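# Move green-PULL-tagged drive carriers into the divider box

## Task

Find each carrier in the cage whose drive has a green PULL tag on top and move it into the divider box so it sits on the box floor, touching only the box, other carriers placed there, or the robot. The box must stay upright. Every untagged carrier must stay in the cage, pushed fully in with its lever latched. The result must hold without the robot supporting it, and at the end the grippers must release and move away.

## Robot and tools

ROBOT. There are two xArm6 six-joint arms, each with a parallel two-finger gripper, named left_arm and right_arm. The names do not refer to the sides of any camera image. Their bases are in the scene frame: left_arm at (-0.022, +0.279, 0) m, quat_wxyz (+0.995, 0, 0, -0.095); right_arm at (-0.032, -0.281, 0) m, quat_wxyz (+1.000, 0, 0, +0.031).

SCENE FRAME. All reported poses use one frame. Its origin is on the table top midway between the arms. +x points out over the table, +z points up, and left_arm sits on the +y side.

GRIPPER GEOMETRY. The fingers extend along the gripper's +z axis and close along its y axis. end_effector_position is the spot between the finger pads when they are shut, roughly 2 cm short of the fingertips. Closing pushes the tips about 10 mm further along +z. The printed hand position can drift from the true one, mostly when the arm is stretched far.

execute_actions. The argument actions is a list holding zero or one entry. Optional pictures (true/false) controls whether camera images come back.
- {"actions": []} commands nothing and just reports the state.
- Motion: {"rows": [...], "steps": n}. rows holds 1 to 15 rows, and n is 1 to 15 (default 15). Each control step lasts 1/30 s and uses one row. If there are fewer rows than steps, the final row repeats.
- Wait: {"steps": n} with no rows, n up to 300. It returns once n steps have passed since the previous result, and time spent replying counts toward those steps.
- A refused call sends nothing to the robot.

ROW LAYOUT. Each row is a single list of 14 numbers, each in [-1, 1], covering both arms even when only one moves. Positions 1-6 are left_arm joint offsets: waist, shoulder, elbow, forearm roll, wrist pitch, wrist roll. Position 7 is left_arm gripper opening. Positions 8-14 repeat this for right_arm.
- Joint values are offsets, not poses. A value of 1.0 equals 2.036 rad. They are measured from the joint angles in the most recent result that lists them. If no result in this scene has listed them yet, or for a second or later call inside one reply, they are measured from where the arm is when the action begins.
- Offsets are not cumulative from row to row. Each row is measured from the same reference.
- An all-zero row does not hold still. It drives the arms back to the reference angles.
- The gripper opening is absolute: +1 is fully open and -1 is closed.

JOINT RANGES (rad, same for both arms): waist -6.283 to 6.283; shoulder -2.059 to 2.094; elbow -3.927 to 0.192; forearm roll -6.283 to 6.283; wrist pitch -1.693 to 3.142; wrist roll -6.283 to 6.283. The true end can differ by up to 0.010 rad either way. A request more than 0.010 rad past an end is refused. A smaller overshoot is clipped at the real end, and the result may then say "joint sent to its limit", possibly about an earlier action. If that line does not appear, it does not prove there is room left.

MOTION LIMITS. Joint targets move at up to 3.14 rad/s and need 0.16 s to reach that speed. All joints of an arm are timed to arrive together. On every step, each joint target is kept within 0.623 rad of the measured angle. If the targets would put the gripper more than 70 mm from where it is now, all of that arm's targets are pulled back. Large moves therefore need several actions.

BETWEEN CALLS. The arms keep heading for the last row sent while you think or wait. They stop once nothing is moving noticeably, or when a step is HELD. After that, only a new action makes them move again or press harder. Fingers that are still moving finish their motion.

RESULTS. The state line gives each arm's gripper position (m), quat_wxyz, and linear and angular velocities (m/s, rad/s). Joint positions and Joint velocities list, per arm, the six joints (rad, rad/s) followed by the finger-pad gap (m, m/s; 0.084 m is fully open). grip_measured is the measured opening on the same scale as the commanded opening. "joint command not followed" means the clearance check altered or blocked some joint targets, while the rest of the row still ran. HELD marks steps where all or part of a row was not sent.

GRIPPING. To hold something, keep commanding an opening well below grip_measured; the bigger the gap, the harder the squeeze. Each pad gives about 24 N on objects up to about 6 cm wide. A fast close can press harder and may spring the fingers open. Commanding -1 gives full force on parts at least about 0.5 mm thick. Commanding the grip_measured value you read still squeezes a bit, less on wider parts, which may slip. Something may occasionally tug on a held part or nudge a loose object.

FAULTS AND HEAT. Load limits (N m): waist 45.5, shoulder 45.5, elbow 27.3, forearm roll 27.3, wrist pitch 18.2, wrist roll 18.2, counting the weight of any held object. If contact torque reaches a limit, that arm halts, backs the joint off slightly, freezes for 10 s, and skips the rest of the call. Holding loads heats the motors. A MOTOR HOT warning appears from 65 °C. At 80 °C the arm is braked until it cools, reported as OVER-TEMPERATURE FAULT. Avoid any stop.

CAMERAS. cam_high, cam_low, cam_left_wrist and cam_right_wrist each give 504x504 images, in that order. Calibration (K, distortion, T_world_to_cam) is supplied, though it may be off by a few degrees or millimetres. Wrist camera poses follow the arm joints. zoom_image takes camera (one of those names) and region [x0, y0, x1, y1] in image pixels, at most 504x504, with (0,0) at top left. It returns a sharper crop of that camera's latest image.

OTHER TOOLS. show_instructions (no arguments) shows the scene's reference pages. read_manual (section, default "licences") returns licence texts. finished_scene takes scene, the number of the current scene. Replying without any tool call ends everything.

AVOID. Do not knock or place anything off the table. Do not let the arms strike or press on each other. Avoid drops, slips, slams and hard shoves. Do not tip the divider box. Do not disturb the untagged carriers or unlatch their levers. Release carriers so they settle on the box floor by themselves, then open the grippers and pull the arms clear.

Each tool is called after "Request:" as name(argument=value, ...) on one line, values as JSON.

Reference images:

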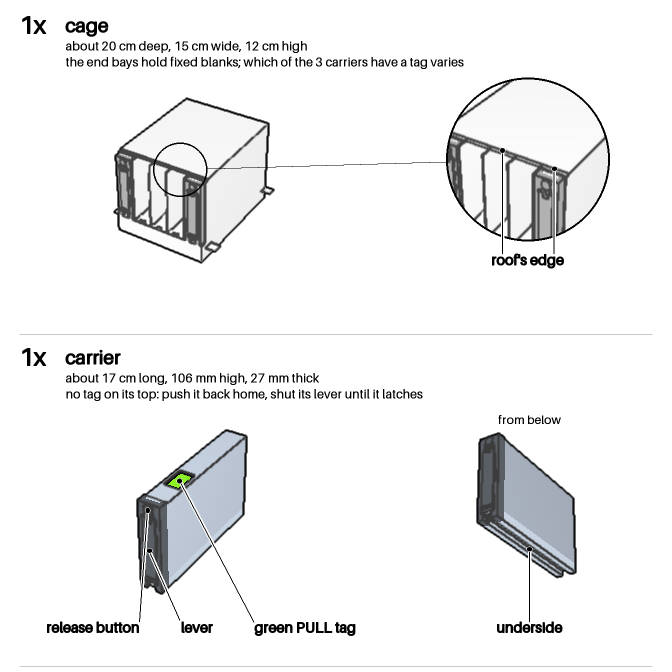

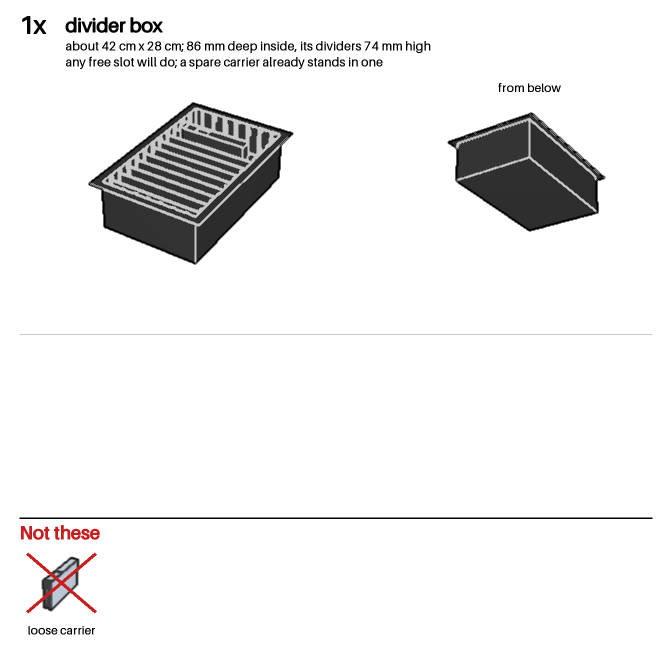

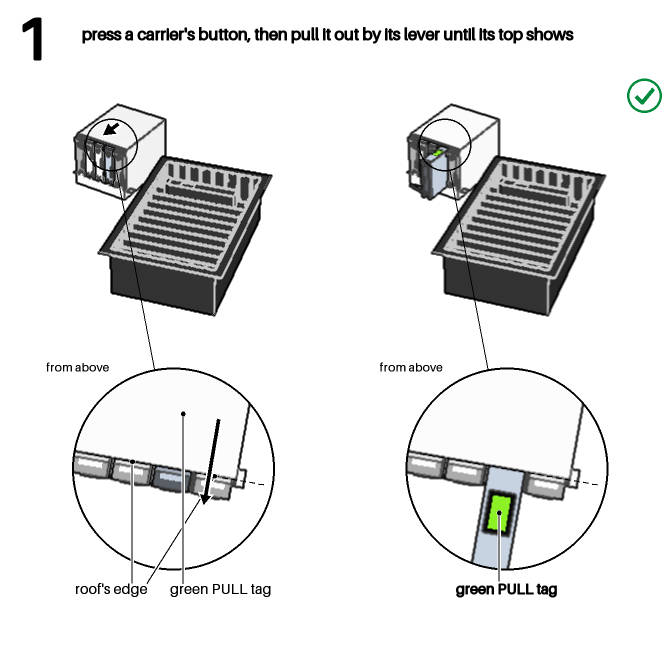

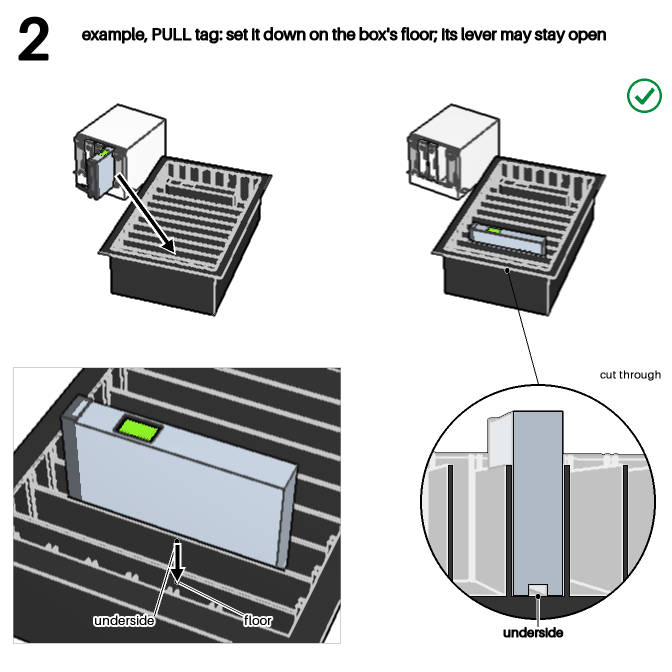

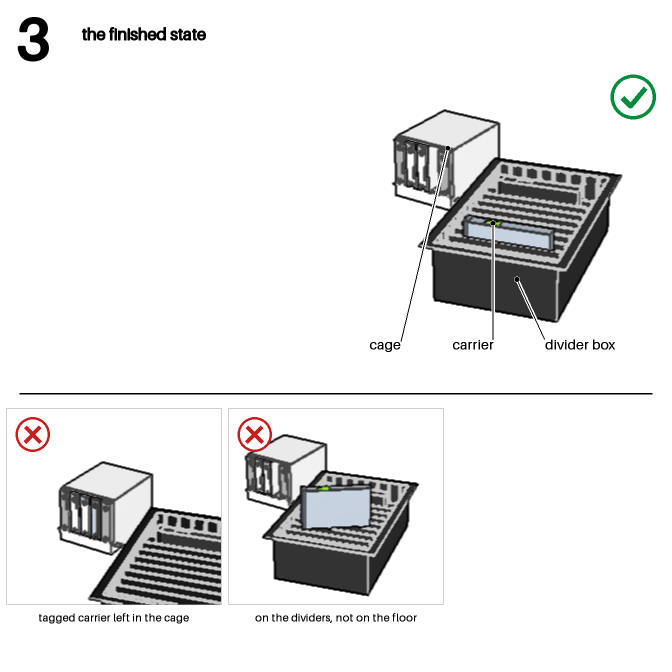

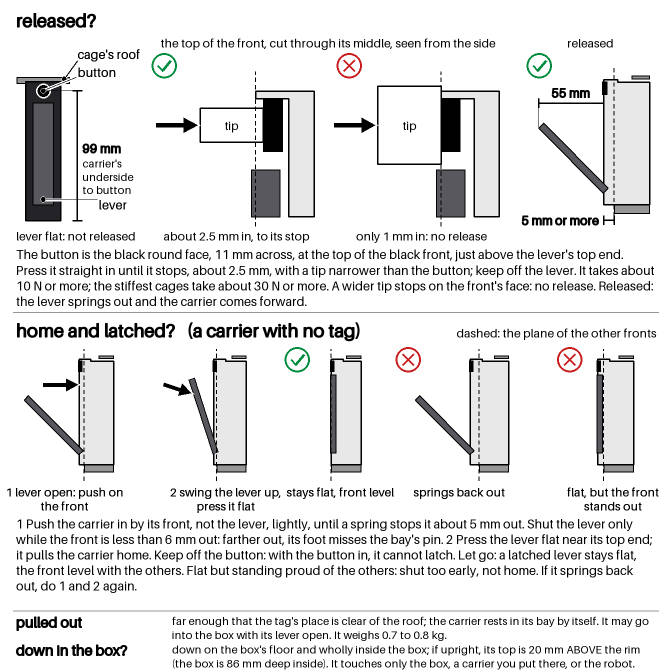

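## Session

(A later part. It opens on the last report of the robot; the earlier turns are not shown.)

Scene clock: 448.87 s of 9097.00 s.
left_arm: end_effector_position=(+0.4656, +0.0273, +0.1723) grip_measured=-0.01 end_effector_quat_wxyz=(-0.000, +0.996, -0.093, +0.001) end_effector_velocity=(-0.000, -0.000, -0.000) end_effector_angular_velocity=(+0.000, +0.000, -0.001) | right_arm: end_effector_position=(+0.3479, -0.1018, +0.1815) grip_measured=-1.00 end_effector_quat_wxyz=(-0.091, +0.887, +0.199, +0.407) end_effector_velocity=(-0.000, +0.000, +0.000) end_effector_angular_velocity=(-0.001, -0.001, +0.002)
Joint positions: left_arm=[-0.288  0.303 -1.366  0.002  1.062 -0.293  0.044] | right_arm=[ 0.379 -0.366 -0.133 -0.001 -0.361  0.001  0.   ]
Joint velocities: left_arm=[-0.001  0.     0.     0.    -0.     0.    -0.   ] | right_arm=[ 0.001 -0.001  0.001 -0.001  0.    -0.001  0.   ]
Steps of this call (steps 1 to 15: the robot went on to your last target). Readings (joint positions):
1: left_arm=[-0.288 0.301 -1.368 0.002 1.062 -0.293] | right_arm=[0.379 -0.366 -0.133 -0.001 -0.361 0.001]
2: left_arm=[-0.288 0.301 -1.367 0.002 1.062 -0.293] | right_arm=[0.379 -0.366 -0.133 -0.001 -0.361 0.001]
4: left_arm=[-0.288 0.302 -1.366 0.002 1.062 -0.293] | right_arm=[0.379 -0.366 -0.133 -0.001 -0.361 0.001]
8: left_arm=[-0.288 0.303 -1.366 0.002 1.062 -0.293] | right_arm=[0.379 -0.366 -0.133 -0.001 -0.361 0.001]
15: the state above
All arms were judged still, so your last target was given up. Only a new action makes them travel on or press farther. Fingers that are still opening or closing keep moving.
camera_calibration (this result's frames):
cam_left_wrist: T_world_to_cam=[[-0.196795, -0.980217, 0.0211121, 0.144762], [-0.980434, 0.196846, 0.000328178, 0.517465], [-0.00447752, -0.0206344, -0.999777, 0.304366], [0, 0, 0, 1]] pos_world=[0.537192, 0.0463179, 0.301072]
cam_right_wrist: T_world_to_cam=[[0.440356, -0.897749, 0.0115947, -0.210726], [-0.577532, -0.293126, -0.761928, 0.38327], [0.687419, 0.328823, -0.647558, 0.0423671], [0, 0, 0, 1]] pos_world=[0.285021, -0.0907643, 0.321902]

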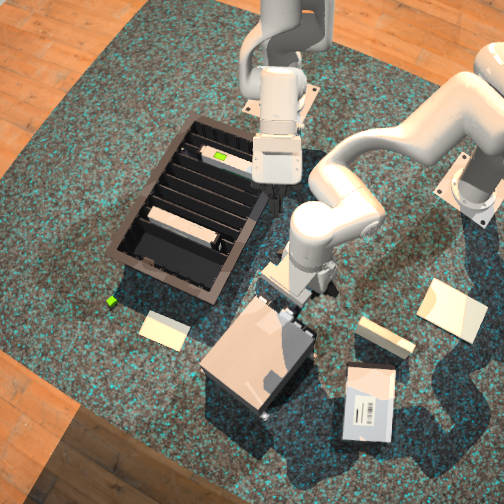

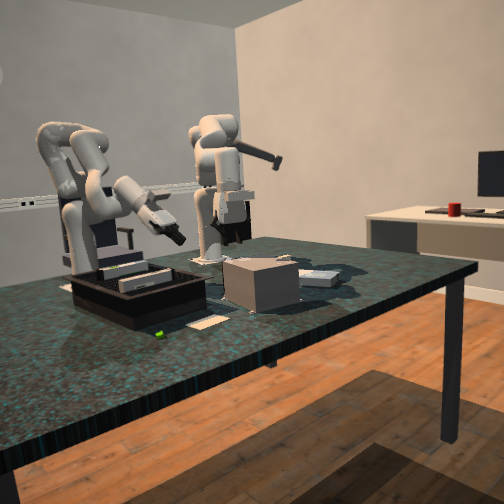

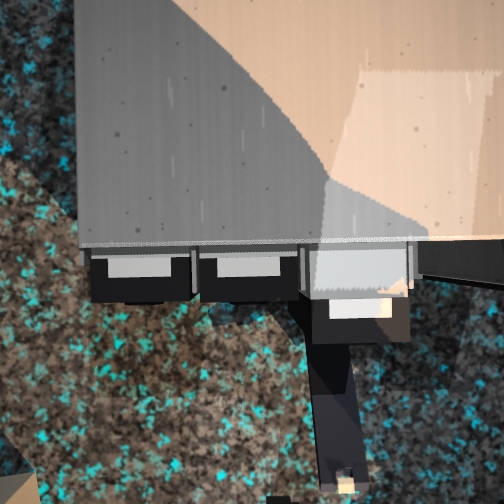

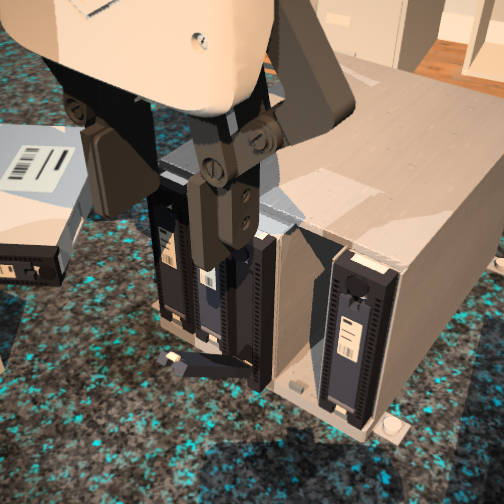

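Request:
execute_actions(actions=[{"rows":[[0,0.0693,0.0506,0,-0.1194,0,0,0,0,0,0,0,0,-1]]}], pictures=false)

Request:
execute_actions(actions=[{"steps":15}], pictures=false)

Request:
execute_actions(actions=[{"rows":[[0,0,0,0,0,0,-0.4,0,0,0,0,0,0,-1],[0,0,0,0,0,0,-0.4,0,0,0,0,0,0,-1],[0,0,0,0,0,0,-0.55,0,0,0,0,0,0,-1],[0,0,0,0,0,0,-0.55,0,0,0,0,0,0,-1],[0,0,0,0,0,0,-0.7,0,0,0,0,0,0,-1],[0,0,0,0,0,0,-0.7,0,0,0,0,0,0,-1],[0,0,0,0,0,0,-1,0,0,0,0,0,0,-1]]}], pictures=false)

Request:
execute_actions(actions=[{"rows":[[-0.0014,-0.0068,0.0104,0,-0.0035,-0.0014,-1,0,0,0,0,0,0,-1],[-0.0028,-0.0137,0.0207,0,-0.0071,-0.0028,-1,0,0,0,0,0,0,-1],[-0.0041,-0.0205,0.0311,0,-0.0106,-0.0041,-1,0,0,0,0,0,0,-1],[-0.0055,-0.0273,0.0414,0,-0.0142,-0.0055,-1,0,0,0,0,0,0,-1],[-0.0069,-0.0342,0.0518,0,-0.0177,-0.0069,-1,0,0,0,0,0,0,-1],[-0.0083,-0.041,0.0622,0,-0.0212,-0.0083,-1,0,0,0,0,0,0,-1],[-0.0097,-0.0478,0.0725,0,-0.0248,-0.0097,-1,0,0,0,0,0,0,-1],[-0.011,-0.0546,0.0829,0,-0.0283,-0.011,-1,0,0,0,0,0,0,-1],[-0.0124,-0.0615,0.0932,0,-0.0319,-0.0124,-1,0,0,0,0,0,0,-1],[-0.0138,-0.0683,0.1036,0,-0.0354,-0.0138,-1,0,0,0,0,0,0,-1]]}], pictures=false)

Request:
execute_actions(actions=[{"steps":15}])

Scene clock: 462.03 s of 9097.00 s.
left_arm: end_effector_position=(+0.4666, +0.0267, +0.0748) grip_measured=-0.01 end_effector_quat_wxyz=(-0.000, +0.996, -0.093, +0.001) end_effector_velocity=(+0.019, -0.010, +0.006) end_effector_angular_velocity=(-0.036, -0.069, -0.001) | right_arm: end_effector_position=(+0.3479, -0.1018, +0.1815) grip_measured=-1.00 end_effector_quat_wxyz=(-0.091, +0.887, +0.199, +0.407) end_effector_velocity=(-0.000, +0.000, -0.000) end_effector_angular_velocity=(-0.001, +0.001, +0.002)
Joint positions: left_arm=[-0.288  0.441 -1.266  0.002  0.825 -0.293  0.044] | right_arm=[ 0.379 -0.366 -0.133 -0.001 -0.361  0.001  0.   ]
Joint velocities: left_arm=[ 0.     0.005 -0.009 -0.    -0.074  0.001  0.   ] | right_arm=[ 0.001  0.001 -0.    -0.     0.    -0.001  0.   ]
Steps of this call (steps 1 to 90: nothing new was sent; then 9.67 s passed at rest; steps 91 to 105: all 15 steps of this action). Readings (joint positions):
91: left_arm=[-0.288 0.303 -1.366 0.002 1.062 -0.293] | right_arm=[0.379 -0.366 -0.133 -0.001 -0.361 0.001]
92: left_arm=[-0.288 0.304 -1.365 0.002 1.058 -0.293] | right_arm=[0.379 -0.366 -0.133 -0.001 -0.361 0.001]
94: left_arm=[-0.288 0.322 -1.355 0.002 1.018 -0.293] | right_arm=[0.379 -0.366 -0.133 -0.001 -0.361 0.001]
98: left_arm=[-0.288 0.400 -1.293 0.002 0.901 -0.293] | right_arm=[0.379 -0.366 -0.133 -0.001 -0.361 0.001]
105: the state above

Scene clock: 462.53 s of 9097.00 s.
left_arm: end_effector_position=(+0.4661, +0.0269, +0.0722) grip_measured=-0.01 end_effector_quat_wxyz=(-0.000, +0.996, -0.093, +0.000) end_effector_velocity=(-0.000, +0.000, -0.001) end_effector_angular_velocity=(+0.001, +0.001, -0.000) | right_arm: end_effector_position=(+0.3479, -0.1018, +0.1815) grip_measured=-1.00 end_effector_quat_wxyz=(-0.091, +0.887, +0.199, +0.407) end_effector_velocity=(+0.000, +0.000, -0.000) end_effector_angular_velocity=(-0.002, -0.001, +0.002)
Joint positions: left_arm=[-0.288  0.444 -1.263  0.002  0.819 -0.293  0.044] | right_arm=[ 0.379 -0.366 -0.133 -0.001 -0.361  0.001  0.   ]
Joint velocities: left_arm=[ 0.     0.     0.001 -0.    -0.     0.001  0.   ] | right_arm=[ 0.     0.001 -0.001 -0.001  0.    -0.002  0.   ]
Steps of this call (steps 1 to 15: the robot went on to your last target). Readings (joint positions):
1: left_arm=[-0.288 0.441 -1.266 0.002 0.823 -0.293] | right_arm=[0.379 -0.366 -0.133 -0.001 -0.361 0.001]
2: left_arm=[-0.288 0.441 -1.266 0.002 0.821 -0.293] | right_arm=[0.379 -0.366 -0.133 -0.001 -0.361 0.001]
4: left_arm=[-0.288 0.442 -1.265 0.002 0.820 -0.293] | right_arm=[0.379 -0.366 -0.133 -0.001 -0.361 0.001]
8: left_arm=[-0.288 0.443 -1.264 0.002 0.819 -0.293] | right_arm=[0.379 -0.366 -0.133 -0.001 -0.361 0.001]
15: the state above
All arms were judged still, so your last target was given up. Only a new action makes them travel on or press farther. Fingers that are still opening or closing keep moving.

Scene clock: 463.03 s of 9097.00 s.
left_arm: end_effector_position=(+0.4661, +0.0274, +0.0722) grip_measured=-0.64 end_effector_quat_wxyz=(-0.001, +0.996, -0.093, +0.000) end_effector_velocity=(+0.000, -0.001, +0.000) end_effector_angular_velocity=(-0.001, -0.001, -0.003) | right_arm: end_effector_position=(+0.3479, -0.1018, +0.1815) grip_measured=-1.00 end_effector_quat_wxyz=(-0.091, +0.887, +0.199, +0.407) end_effector_velocity=(+0.000, +0.000, +0.002) end_effector_angular_velocity=(+0.001, -0.004, +0.001)
Joint positions: left_arm=[-0.287  0.444 -1.263  0.002  0.819 -0.293  0.016] | right_arm=[ 0.379 -0.366 -0.133 -0.001 -0.361  0.001  0.   ]
Joint velocities: left_arm=[-0.001 -0.    -0.001 -0.    -0.001  0.002  0.   ] | right_arm=[ 0.    -0.003 -0.001  0.    -0.    -0.     0.   ]
Steps of this call (steps 1 to 15: all 15 steps of this action). Readings (joint positions):
1: left_arm=[-0.288 0.444 -1.263 0.002 0.819 -0.293] | right_arm=[0.379 -0.366 -0.133 -0.001 -0.361 0.001]
2: left_arm=[-0.288 0.444 -1.263 0.002 0.819 -0.293] | right_arm=[0.379 -0.366 -0.133 -0.001 -0.361 0.001]
4: left_arm=[-0.288 0.444 -1.263 0.002 0.819 -0.293] | right_arm=[0.379 -0.366 -0.133 -0.001 -0.361 0.001]
8: left_arm=[-0.287 0.444 -1.263 0.002 0.820 -0.293] | right_arm=[0.379 -0.366 -0.133 -0.001 -0.361 0.001]
15: the state above

Scene clock: 463.53 s of 9097.00 s.
left_arm: end_effector_position=(+0.4205, +0.0355, +0.0723) grip_measured=-0.64 end_effector_quat_wxyz=(-0.001, +0.996, -0.093, -0.000) end_effector_velocity=(-0.042, +0.010, +0.001) end_effector_angular_velocity=(-0.004, -0.008, +0.002) | right_arm: end_effector_position=(+0.3479, -0.1018, +0.1815) grip_measured=-1.00 end_effector_quat_wxyz=(-0.091, +0.887, +0.199, +0.407) end_effector_velocity=(+0.000, -0.000, -0.000) end_effector_angular_velocity=(+0.001, +0.001, -0.002)
Joint positions: left_arm=[-0.314  0.315 -1.068  0.002  0.753 -0.318  0.016] | right_arm=[ 0.379 -0.366 -0.133 -0.001 -0.361  0.001  0.   ]
Joint velocities: left_arm=[-0.024 -0.127  0.187  0.    -0.07  -0.027 -0.   ] | right_arm=[ 0.     0.001  0.     0.002 -0.     0.     0.   ]
Steps of this call (steps 1 to 15: all 15 steps of this action). Readings (joint positions):
1: left_arm=[-0.287 0.444 -1.263 0.002 0.819 -0.293] | right_arm=[0.379 -0.366 -0.133 -0.001 -0.361 0.001]
2: left_arm=[-0.287 0.443 -1.261 0.002 0.818 -0.293] | right_arm=[0.379 -0.366 -0.133 -0.001 -0.361 0.001]
4: left_arm=[-0.289 0.433 -1.246 0.002 0.812 -0.295] | right_arm=[0.379 -0.366 -0.133 -0.001 -0.361 0.001]
8: left_arm=[-0.298 0.391 -1.182 0.002 0.791 -0.303] | right_arm=[0.379 -0.366 -0.133 -0.001 -0.361 0.001]
15: the state above

Scene clock: 464.03 s of 9097.00 s.
left_arm: end_effector_position=(+0.4173, +0.0367, +0.0723) grip_measured=-0.64 end_effector_quat_wxyz=(-0.001, +0.996, -0.093, +0.000) end_effector_velocity=(-0.000, +0.000, -0.000) end_effector_angular_velocity=(+0.000, +0.000, +0.000) | right_arm: end_effector_position=(+0.3479, -0.1018, +0.1815) grip_measured=-1.00 end_effector_quat_wxyz=(-0.091, +0.887, +0.199, +0.407) end_effector_velocity=(-0.000, +0.000, +0.000) end_effector_angular_velocity=(-0.000, -0.000, +0.001)
Joint positions: left_arm=[-0.315  0.305 -1.052  0.002  0.747 -0.321  0.016] | right_arm=[ 0.379 -0.366 -0.133 -0.001 -0.361  0.001  0.   ]
Joint velocities: left_arm=[ 0.    -0.001  0.002  0.     0.    -0.    -0.   ] | right_arm=[ 0.001 -0.    -0.     0.001  0.    -0.001  0.   ]
Steps of this call (steps 1 to 15: the robot went on to your last target). Readings (joint positions):
1: left_arm=[-0.314 0.312 -1.063 0.002 0.752 -0.319] | right_arm=[0.379 -0.366 -0.133 -0.001 -0.361 0.001]
2: left_arm=[-0.315 0.310 -1.059 0.002 0.750 -0.320] | right_arm=[0.379 -0.366 -0.133 -0.001 -0.361 0.001]
4: left_arm=[-0.315 0.307 -1.056 0.002 0.748 -0.320] | right_arm=[0.379 -0.366 -0.133 -0.001 -0.361 0.001]
8: left_arm=[-0.315 0.306 -1.053 0.002 0.747 -0.321] | right_arm=[0.379 -0.366 -0.133 -0.001 -0.361 0.001]
15: the state above
camera_calibration (this result's frames):
cam_left_wrist: T_world_to_cam=[[-0.196579, -0.980262, 0.0210375, 0.146493], [-0.980474, 0.196647, 0.00119417, 0.4682], [-0.00530755, -0.0203919, -0.999778, 0.204692], [0, 0, 0, 1]] pos_world=[0.488942, 0.0557053, 0.201006]
cam_right_wrist: T_world_to_cam=[[0.440356, -0.897748, 0.0115949, -0.210727], [-0.577531, -0.293126, -0.761928, 0.38327], [0.687419, 0.328823, -0.647558, 0.042367], [0, 0, 0, 1]] pos_world=[0.285021, -0.0907643, 0.321903]

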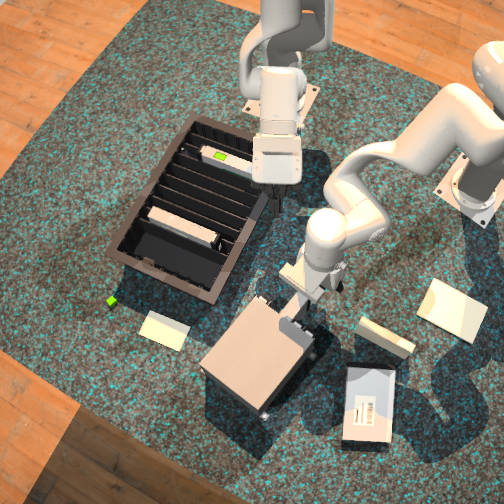

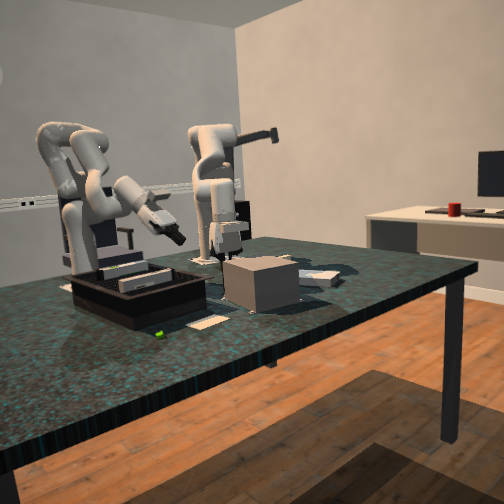

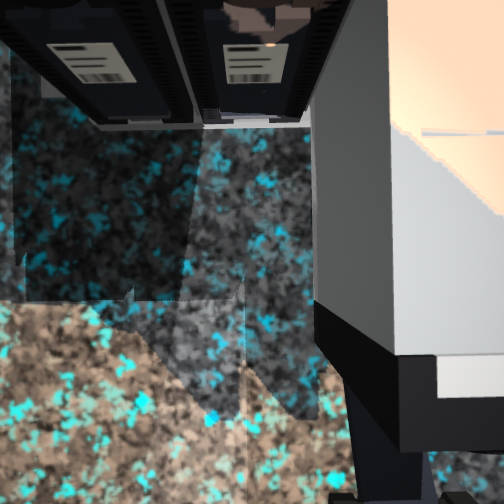

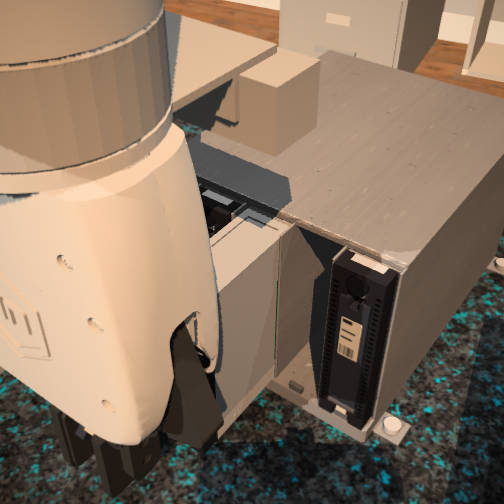

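Request:
execute_actions(actions=[{"rows":[[0.0015,0.0078,-0.0119,0,0.0041,0.0015,-1,0,0,0,0,0,0,-1],[0.003,0.0157,-0.0239,0,0.0082,0.003,-1,0,0,0,0,0,0,-1],[0.0046,0.0235,-0.0358,0,0.0123,0.0046,-1,0,0,0,0,0,0,-1],[0.0061,0.0313,-0.0478,0,0.0164,0.0061,-1,0,0,0,0,0,0,-1],[0.0076,0.0392,-0.0597,0,0.0205,0.0076,-1,0,0,0,0,0,0,-1],[0.0091,0.047,-0.0716,0,0.0246,0.0091,-1,0,0,0,0,0,0,-1],[0.0106,0.0548,-0.0836,0,0.0287,0.0106,-1,0,0,0,0,0,0,-1],[0.0122,0.0626,-0.0955,0,0.0328,0.0122,-1,0,0,0,0,0,0,-1],[0.0137,0.0705,-0.1075,0,0.0369,0.0137,-1,0,0,0,0,0,0,-1],[0.0152,0.0783,-0.1194,0,0.041,0.0152,-1,0,0,0,0,0,0,-1]]}], pictures=false)

Request:
execute_actions(actions=[{"steps":15}], pictures=false)

Request:
execute_actions(actions=[{"rows":[[0,0,0,0,0,0,0,0,0,0,0,0,0,-1]],"steps":10}], pictures=false)

Request:
execute_actions(actions=[{"rows":[[0,-0.0693,-0.0506,0,0.1194,0,0,0,0,0,0,0,0,-1]]}])

Scene clock: 472.80 s of 9097.00 s.
left_arm: end_effector_position=(+0.4693, +0.0269, +0.0725) grip_measured=-0.64 end_effector_quat_wxyz=(-0.001, +0.996, -0.092, +0.001) end_effector_velocity=(+0.048, -0.008, -0.001) end_effector_angular_velocity=(+0.002, +0.003, -0.005) | right_arm: end_effector_position=(+0.3479, -0.1018, +0.1815) grip_measured=-1.00 end_effector_quat_wxyz=(-0.091, +0.887, +0.199, +0.407) end_effector_velocity=(-0.001, +0.000, -0.001) end_effector_angular_velocity=(-0.001, +0.002, +0.001)
Joint positions: left_arm=[-0.285  0.452 -1.276  0.002  0.824 -0.292  0.016] | right_arm=[ 0.379 -0.366 -0.133 -0.001 -0.361  0.001  0.   ]
Joint velocities: left_arm=[ 0.027  0.144 -0.225  0.     0.084  0.032 -0.   ] | right_arm=[ 0.001  0.001  0.001 -0.001 -0.     0.001  0.   ]
Steps of this call (steps 1 to 15: the robot went on to your last target; steps 16 to 90: nothing new was sent; then 5.27 s passed at rest; steps 91 to 105: all 15 steps of this action). Readings (joint positions):
91: left_arm=[-0.315 0.305 -1.052 0.002 0.747 -0.321] | right_arm=[0.379 -0.366 -0.133 -0.001 -0.361 0.001]
92: left_arm=[-0.315 0.306 -1.054 0.002 0.749 -0.320] | right_arm=[0.379 -0.366 -0.133 -0.001 -0.361 0.001]
94: left_arm=[-0.313 0.317 -1.071 0.002 0.756 -0.318] | right_arm=[0.379 -0.366 -0.133 -0.001 -0.361 0.001]
98: left_arm=[-0.303 0.365 -1.143 0.002 0.780 -0.309] | right_arm=[0.379 -0.366 -0.133 -0.001 -0.361 0.001]
105: the state above

Scene clock: 473.30 s of 9097.00 s.
left_arm: end_effector_position=(+0.4730, +0.0258, +0.0724) grip_measured=-0.64 end_effector_quat_wxyz=(-0.001, +0.996, -0.092, +0.000) end_effector_velocity=(+0.000, -0.000, -0.001) end_effector_angular_velocity=(+0.000, +0.001, -0.001) | right_arm: end_effector_position=(+0.3479, -0.1018, +0.1815) grip_measured=-1.00 end_effector_quat_wxyz=(-0.091, +0.887, +0.199, +0.407) end_effector_velocity=(+0.000, -0.000, +0.000) end_effector_angular_velocity=(+0.001, -0.000, -0.001)
Joint positions: left_arm=[-0.284  0.464 -1.295  0.002  0.831 -0.29   0.016] | right_arm=[ 0.379 -0.366 -0.133 -0.001 -0.361  0.001  0.   ]
Joint velocities: left_arm=[-0.     0.004 -0.002 -0.    -0.001  0.     0.   ] | right_arm=[ 0.    -0.001  0.     0.001 -0.     0.     0.   ]
Steps of this call (steps 1 to 15: the robot went on to your last target). Readings (joint positions):
1: left_arm=[-0.285 0.456 -1.282 0.002 0.826 -0.292] | right_arm=[0.379 -0.366 -0.133 -0.001 -0.361 0.001]
2: left_arm=[-0.284 0.458 -1.286 0.002 0.828 -0.291] | right_arm=[0.379 -0.366 -0.133 -0.001 -0.361 0.001]
4: left_arm=[-0.284 0.461 -1.291 0.002 0.830 -0.290] | right_arm=[0.379 -0.366 -0.133 -0.001 -0.361 0.001]
8: left_arm=[-0.284 0.463 -1.294 0.002 0.831 -0.290] | right_arm=[0.379 -0.366 -0.133 -0.001 -0.361 0.001]
15: the state above

Scene clock: 473.63 s of 9097.00 s.
left_arm: end_effector_position=(+0.4731, +0.0251, +0.0726) grip_measured=-0.01 end_effector_quat_wxyz=(-0.000, +0.996, -0.093, +0.001) end_effector_velocity=(-0.002, +0.006, -0.002) end_effector_angular_velocity=(+0.007, +0.010, +0.006) | right_arm: end_effector_position=(+0.3479, -0.1018, +0.1815) grip_measured=-1.00 end_effector_quat_wxyz=(-0.091, +0.887, +0.199, +0.407) end_effector_velocity=(+0.001, -0.000, +0.001) end_effector_angular_velocity=(+0.001, -0.002, -0.001)
Joint positions: left_arm=[-0.285  0.464 -1.296  0.002  0.83  -0.29   0.043] | right_arm=[ 0.379 -0.366 -0.133 -0.001 -0.361  0.001  0.   ]
Joint velocities: left_arm=[ 0.007 -0.001  0.006  0.003  0.007 -0.001  0.001] | right_arm=[-0.002 -0.002 -0.001 -0.001 -0.     0.001  0.   ]
Steps of this call (steps 1 to 10: all 10 steps of this action). Readings (joint positions):
1: left_arm=[-0.284 0.464 -1.295 0.002 0.831 -0.290] | right_arm=[0.379 -0.366 -0.133 -0.001 -0.361 0.001]
2: left_arm=[-0.284 0.464 -1.296 0.002 0.830 -0.290] | right_arm=[0.379 -0.366 -0.133 -0.001 -0.361 0.001]
4: left_arm=[-0.286 0.464 -1.297 0.001 0.829 -0.289] | right_arm=[0.379 -0.366 -0.133 -0.001 -0.361 0.001]
8: left_arm=[-0.285 0.464 -1.296 0.001 0.830 -0.290] | right_arm=[0.379 -0.366 -0.133 -0.001 -0.361 0.001]
10: the state above

Scene clock: 474.13 s of 9097.00 s.
left_arm: end_effector_position=(+0.4721, +0.0257, +0.1710) grip_measured=-0.01 end_effector_quat_wxyz=(-0.000, +0.996, -0.093, +0.001) end_effector_velocity=(-0.020, +0.010, -0.008) end_effector_angular_velocity=(+0.037, +0.072, -0.001) | right_arm: end_effector_position=(+0.3479, -0.1018, +0.1815) grip_measured=-1.00 end_effector_quat_wxyz=(-0.091, +0.887, +0.199, +0.407) end_effector_velocity=(+0.000, +0.000, +0.000) end_effector_angular_velocity=(-0.001, -0.002, +0.002)
Joint positions: left_arm=[-0.285  0.326 -1.395  0.002  1.067 -0.29   0.044] | right_arm=[ 0.379 -0.366 -0.133 -0.001 -0.361  0.001  0.   ]
Joint velocities: left_arm=[-0.    -0.004  0.011  0.     0.074  0.001 -0.   ] | right_arm=[ 0.    -0.    -0.001  0.    -0.    -0.002  0.   ]
Steps of this call (steps 1 to 15: all 15 steps of this action). Readings (joint positions):
1: left_arm=[-0.285 0.464 -1.296 0.002 0.830 -0.290] | right_arm=[0.379 -0.366 -0.133 -0.001 -0.361 0.001]
2: left_arm=[-0.284 0.463 -1.296 0.002 0.834 -0.290] | right_arm=[0.379 -0.366 -0.133 -0.001 -0.361 0.001]
4: left_arm=[-0.284 0.445 -1.308 0.002 0.875 -0.290] | right_arm=[0.379 -0.366 -0.133 -0.001 -0.361 0.001]
8: left_arm=[-0.285 0.367 -1.370 0.002 0.991 -0.290] | right_arm=[0.379 -0.366 -0.133 -0.001 -0.361 0.001]
15: the state above
camera_calibration (this result's frames):
cam_left_wrist: T_world_to_cam=[[-0.196852, -0.980206, 0.0211255, 0.144533], [-0.980424, 0.196898, 0.000123465, 0.524214], [-0.00428059, -0.0206876, -0.999777, 0.302958], [0, 0, 0, 1]] pos_world=[0.5437, 0.0447227, 0.299772]
cam_right_wrist: T_world_to_cam=[[0.440356, -0.897749, 0.0115948, -0.210727], [-0.577531, -0.293126, -0.761928, 0.38327], [0.687419, 0.328823, -0.647558, 0.042367], [0, 0, 0, 1]] pos_world=[0.285021, -0.0907643, 0.321903]

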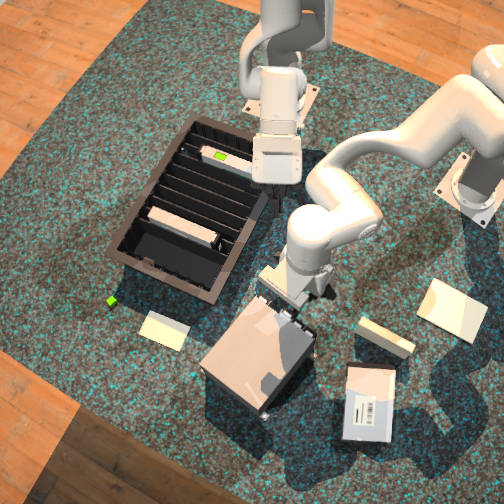

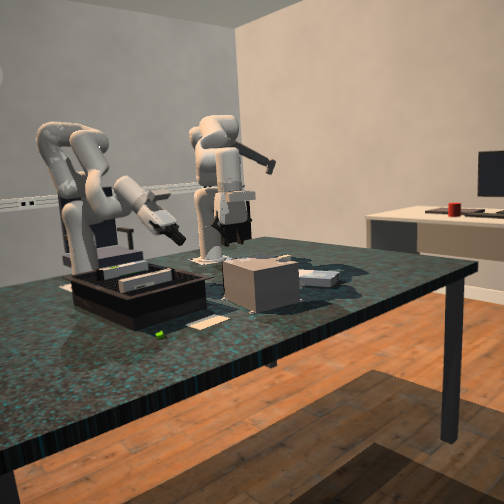

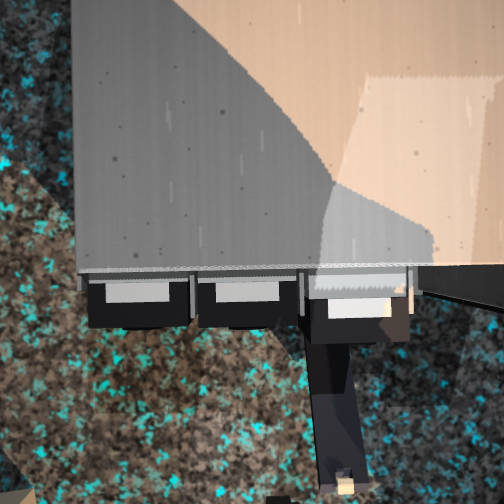

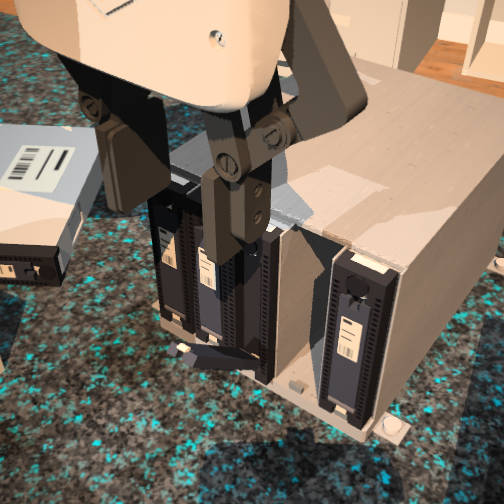

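Request:
execute_actions(actions=[{"rows":[[-0.013,-0.16,0,0,-0.5,0.1425,-1,0,0,0,0,0,0,-1]]}], pictures=false)

Request:
execute_actions(actions=[{"steps":35}], pictures=false)

Request:
execute_actions(actions=[{"rows":[[0,0,0.4985,0,-0.4905,0,-1,0,0,0,0,0,0,-1]]}], pictures=false)

Request:
execute_actions(actions=[{"steps":40}], pictures=false)

Request:
execute_actions(actions=[{"rows":[[0,0.205,0,0,0,0,-1,0,0,0,0,0,0,-1]]}], pictures=false)

Request:
execute_actions(actions=[{"steps":30}])

Scene clock: 482.53 s of 9097.00 s.
left_arm: end_effector_position=(+0.5449, -0.0212, +0.3205) grip_measured=-1.00 end_effector_quat_wxyz=(+0.082, +0.951, -0.163, +0.251) end_effector_velocity=(+0.130, -0.087, +0.375) end_effector_angular_velocity=(-0.472, -1.172, -0.249) | right_arm: end_effector_position=(+0.3479, -0.1018, +0.1815) grip_measured=-1.00 end_effector_quat_wxyz=(-0.091, +0.887, +0.199, +0.407) end_effector_velocity=(-0.001, +0.001, -0.000) end_effector_angular_velocity=(-0.001, +0.001, +0.003)
Joint positions: left_arm=[-0.298  0.165 -1.398  0.002  0.698 -0.148  0.   ] | right_arm=[ 0.379 -0.366 -0.133 -0.001 -0.361  0.001  0.   ]
Joint velocities: left_arm=[-0.024 -0.293 -0.001  0.    -0.962  0.26   0.   ] | right_arm=[ 0.002  0.001  0.    -0.001 -0.    -0.     0.   ]
Steps of this call (steps 1 to 15: the robot went on to your last target; steps 16 to 90: nothing new was sent; then 4.90 s passed at rest; steps 91 to 105: all 15 steps of this action). Readings (joint positions):
91: left_arm=[-0.285 0.323 -1.399 0.002 1.073 -0.290] | right_arm=[0.379 -0.366 -0.133 -0.001 -0.361 0.001]
92: left_arm=[-0.285 0.322 -1.398 0.002 1.069 -0.288] | right_arm=[0.379 -0.366 -0.133 -0.001 -0.361 0.001]
94: left_arm=[-0.286 0.306 -1.393 0.002 1.031 -0.270] | right_arm=[0.379 -0.366 -0.133 -0.001 -0.361 0.001]
98: left_arm=[-0.291 0.243 -1.400 0.002 0.912 -0.219] | right_arm=[0.379 -0.366 -0.133 -0.001 -0.361 0.001]
105: the state above

Scene clock: 483.70 s of 9097.00 s.
left_arm: end_effector_position=(+0.5624, -0.0410, +0.5850) grip_measured=-1.00 end_effector_quat_wxyz=(+0.154, +0.758, -0.195, +0.603) end_effector_velocity=(-0.000, -0.000, +0.000) end_effector_angular_velocity=(-0.002, -0.000, +0.000) | right_arm: end_effector_position=(+0.3479, -0.1018, +0.1815) grip_measured=-1.00 end_effector_quat_wxyz=(-0.091, +0.887, +0.199, +0.407) end_effector_velocity=(+0.000, -0.000, +0.000) end_effector_angular_velocity=(+0.000, -0.001, -0.000)
Joint positions: left_arm=[-0.311  0.001 -1.395  0.002  0.05   0.     0.   ] | right_arm=[ 0.379 -0.366 -0.133 -0.001 -0.361  0.001  0.   ]
Joint velocities: left_arm=[-0.    -0.     0.001 -0.    -0.001 -0.002  0.   ] | right_arm=[-0.    -0.    -0.001 -0.     0.    -0.     0.   ]
Steps of this call (steps 1 to 35: the robot went on to your last target). Readings (joint positions):
1: left_arm=[-0.298 0.156 -1.398 0.002 0.666 -0.140] | right_arm=[0.379 -0.366 -0.133 -0.001 -0.361 0.001]
2: left_arm=[-0.299 0.147 -1.397 0.002 0.633 -0.132] | right_arm=[0.379 -0.366 -0.133 -0.001 -0.361 0.001]
4: left_arm=[-0.301 0.130 -1.397 0.002 0.565 -0.116] | right_arm=[0.379 -0.366 -0.133 -0.001 -0.361 0.001]
8: left_arm=[-0.303 0.097 -1.396 0.002 0.432 -0.086] | right_arm=[0.379 -0.366 -0.133 -0.001 -0.361 0.001]
35: the state above

Scene clock: 484.20 s of 9097.00 s.
left_arm: end_effector_position=(+0.5404, -0.0291, +0.4370) grip_measured=-1.00 end_effector_quat_wxyz=(+0.154, +0.758, -0.195, +0.603) end_effector_velocity=(-0.120, +0.065, -0.345) end_effector_angular_velocity=(+0.007, +0.016, -0.002) | right_arm: end_effector_position=(+0.3479, -0.1018, +0.1815) grip_measured=-1.00 end_effector_quat_wxyz=(-0.091, +0.887, +0.199, +0.407) end_effector_velocity=(-0.000, -0.000, -0.000) end_effector_angular_velocity=(+0.000, +0.001, -0.001)
Joint positions: left_arm=[-0.311  0.002 -0.966  0.002 -0.379  0.     0.   ] | right_arm=[ 0.379 -0.366 -0.133 -0.001 -0.361  0.001  0.   ]
Joint velocities: left_arm=[-0.     0.003  1.041  0.    -1.027 -0.001  0.   ] | right_arm=[-0.001  0.001  0.     0.001  0.     0.     0.   ]
Steps of this call (steps 1 to 15: all 15 steps of this action). Readings (joint positions):
1: left_arm=[-0.311 0.001 -1.395 0.002 0.050 0.000] | right_arm=[0.379 -0.366 -0.133 -0.001 -0.361 0.001]
2: left_arm=[-0.311 0.001 -1.392 0.002 0.046 0.000] | right_arm=[0.379 -0.366 -0.133 -0.001 -0.361 0.001]
4: left_arm=[-0.311 -0.002 -1.358 0.002 0.004 0.000] | right_arm=[0.379 -0.366 -0.133 -0.001 -0.361 0.001]
8: left_arm=[-0.311 0.002 -1.206 0.002 -0.138 0.000] | right_arm=[0.379 -0.366 -0.133 -0.001 -0.361 0.001]
15: the state above

Scene clock: 485.53 s of 9097.00 s.
left_arm: end_effector_position=(+0.4292, +0.0317, +0.2752) grip_measured=-1.00 end_effector_quat_wxyz=(+0.153, +0.763, -0.196, +0.597) end_effector_velocity=(-0.000, -0.000, -0.001) end_effector_angular_velocity=(+0.001, +0.001, -0.000) | right_arm: end_effector_position=(+0.3479, -0.1018, +0.1815) grip_measured=-1.00 end_effector_quat_wxyz=(-0.091, +0.887, +0.199, +0.407) end_effector_velocity=(+0.000, +0.000, +0.001) end_effector_angular_velocity=(+0.002, -0.001, -0.001)
Joint positions: left_arm=[-0.311  0.001 -0.38   0.002 -0.949  0.     0.   ] | right_arm=[ 0.379 -0.366 -0.133 -0.001 -0.361  0.001  0.   ]
Joint velocities: left_arm=[-0.     0.001  0.     0.     0.     0.     0.   ] | right_arm=[ 0.    -0.001 -0.     0.001  0.     0.001  0.   ]
Steps of this call (steps 1 to 40: the robot went on to your last target). Readings (joint positions):
1: left_arm=[-0.311 0.002 -0.931 0.002 -0.413 0.000] | right_arm=[0.379 -0.366 -0.133 -0.001 -0.361 0.001]
2: left_arm=[-0.311 0.002 -0.897 0.002 -0.447 0.000] | right_arm=[0.379 -0.366 -0.133 -0.001 -0.361 0.001]
4: left_arm=[-0.311 0.002 -0.829 0.002 -0.513 0.000] | right_arm=[0.379 -0.366 -0.133 -0.001 -0.361 0.001]
8: left_arm=[-0.311 0.001 -0.692 0.002 -0.645 0.000] | right_arm=[0.379 -0.366 -0.133 -0.001 -0.361 0.001]
40: the state above

Scene clock: 486.03 s of 9097.00 s.
left_arm: end_effector_position=(+0.4062, +0.0442, +0.1050) grip_measured=-1.00 end_effector_quat_wxyz=(+0.118, +0.852, -0.219, +0.461) end_effector_velocity=(-0.109, +0.060, -0.372) end_effector_angular_velocity=(+0.367, +0.670, +0.000) | right_arm: end_effector_position=(+0.3479, -0.1018, +0.1815) grip_measured=-1.00 end_effector_quat_wxyz=(-0.091, +0.887, +0.199, +0.407) end_effector_velocity=(-0.000, +0.000, +0.000) end_effector_angular_velocity=(-0.001, -0.001, +0.002)
Joint positions: left_arm=[-0.311  0.337 -0.38   0.002 -0.948  0.     0.   ] | right_arm=[ 0.379 -0.366 -0.133 -0.001 -0.361  0.001  0.   ]
Joint velocities: left_arm=[0.    0.756 0.005 0.    0.002 0.    0.   ] | right_arm=[ 0.001 -0.    -0.    -0.    -0.    -0.002  0.   ]
Steps of this call (steps 1 to 15: all 15 steps of this action). Readings (joint positions):
1: left_arm=[-0.311 0.001 -0.380 0.002 -0.949 0.000] | right_arm=[0.379 -0.366 -0.133 -0.001 -0.361 0.001]
2: left_arm=[-0.311 0.004 -0.381 0.002 -0.949 0.000] | right_arm=[0.379 -0.366 -0.133 -0.001 -0.361 0.001]
4: left_arm=[-0.311 0.038 -0.384 0.002 -0.950 0.000] | right_arm=[0.379 -0.366 -0.133 -0.001 -0.361 0.001]
8: left_arm=[-0.311 0.153 -0.379 0.002 -0.948 0.000] | right_arm=[0.379 -0.366 -0.133 -0.001 -0.361 0.001]
15: the state above

Scene clock: 487.03 s of 9097.00 s.
left_arm: end_effector_position=(+0.3933, +0.0513, +0.0659) grip_measured=-1.00 end_effector_quat_wxyz=(+0.109, +0.870, -0.224, +0.426) end_effector_velocity=(+0.000, -0.000, -0.000) end_effector_angular_velocity=(-0.000, +0.000, +0.000) | right_arm: end_effector_position=(+0.3479, -0.1018, +0.1815) grip_measured=-1.00 end_effector_quat_wxyz=(-0.091, +0.887, +0.199, +0.407) end_effector_velocity=(-0.000, -0.000, -0.000) end_effector_angular_velocity=(-0.000, +0.001, -0.000)
Joint positions: left_arm=[-0.311  0.418 -0.38   0.002 -0.949  0.     0.   ] | right_arm=[ 0.379 -0.366 -0.133 -0.001 -0.361  0.001  0.   ]
Joint velocities: left_arm=[ 0.  0. -0.  0.  0. -0.  0.] | right_arm=[ 0.001  0.001  0.     0.001 -0.    -0.     0.   ]
Steps of this call (steps 1 to 30: the robot went on to your last target). Readings (joint positions):
1: left_arm=[-0.311 0.360 -0.380 0.002 -0.948 0.000] | right_arm=[0.379 -0.366 -0.133 -0.001 -0.361 0.001]
2: left_arm=[-0.311 0.379 -0.379 0.002 -0.948 0.000] | right_arm=[0.379 -0.366 -0.133 -0.001 -0.361 0.001]
4: left_arm=[-0.311 0.401 -0.378 0.002 -0.948 0.000] | right_arm=[0.379 -0.366 -0.133 -0.001 -0.361 0.001]
8: left_arm=[-0.311 0.414 -0.381 0.002 -0.949 0.000] | right_arm=[0.379 -0.366 -0.133 -0.001 -0.361 0.001]
30: the state above
All arms were judged still, so your last target was given up. Only a new action makes them travel on or press farther. Fingers that are still opening or closing keep moving.
camera_calibration (this result's frames):
cam_left_wrist: T_world_to_cam=[[-0.503948, -0.863726, 0.00371375, 0.272303], [-0.532336, 0.307204, -0.788824, 0.311981], [0.680187, -0.399503, -0.614608, -0.0771391], [0, 0, 0, 1]] pos_world=[0.355774, 0.108536, 0.197676]
cam_right_wrist: T_world_to_cam=[[0.440356, -0.897749, 0.0115949, -0.210727], [-0.577531, -0.293126, -0.761928, 0.38327], [0.687419, 0.328823, -0.647558, 0.042367], [0, 0, 0, 1]] pos_world=[0.285021, -0.0907643, 0.321903]

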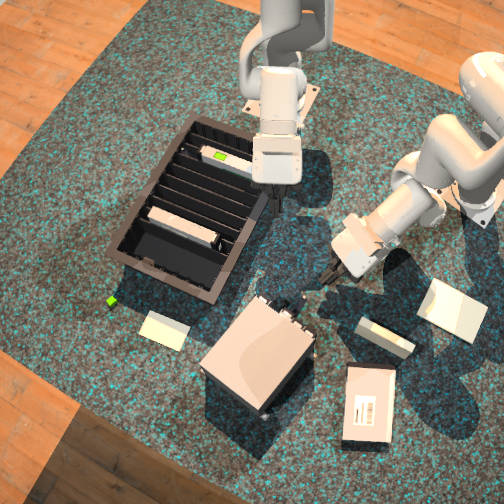

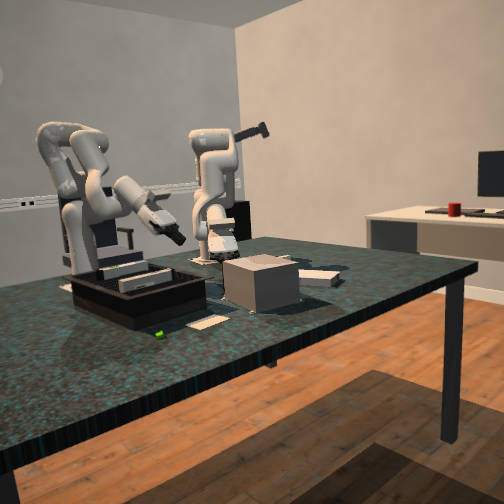

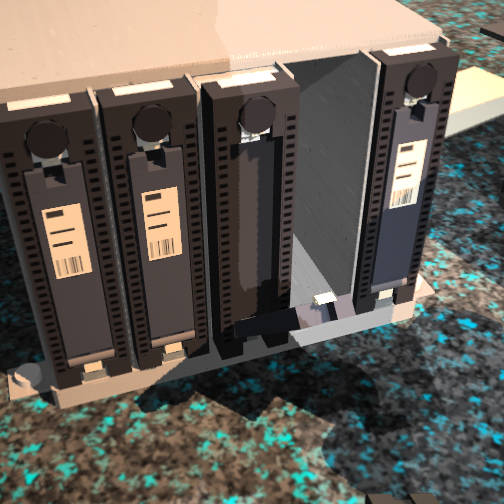

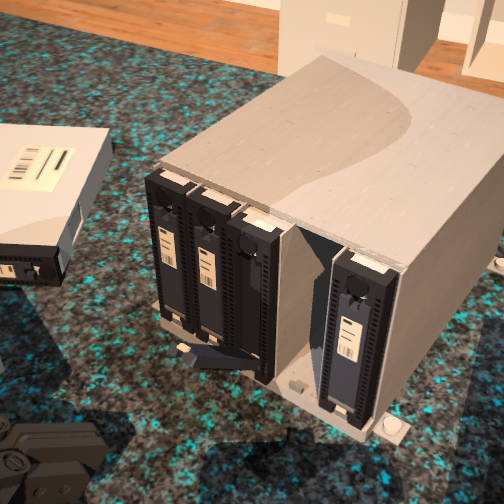

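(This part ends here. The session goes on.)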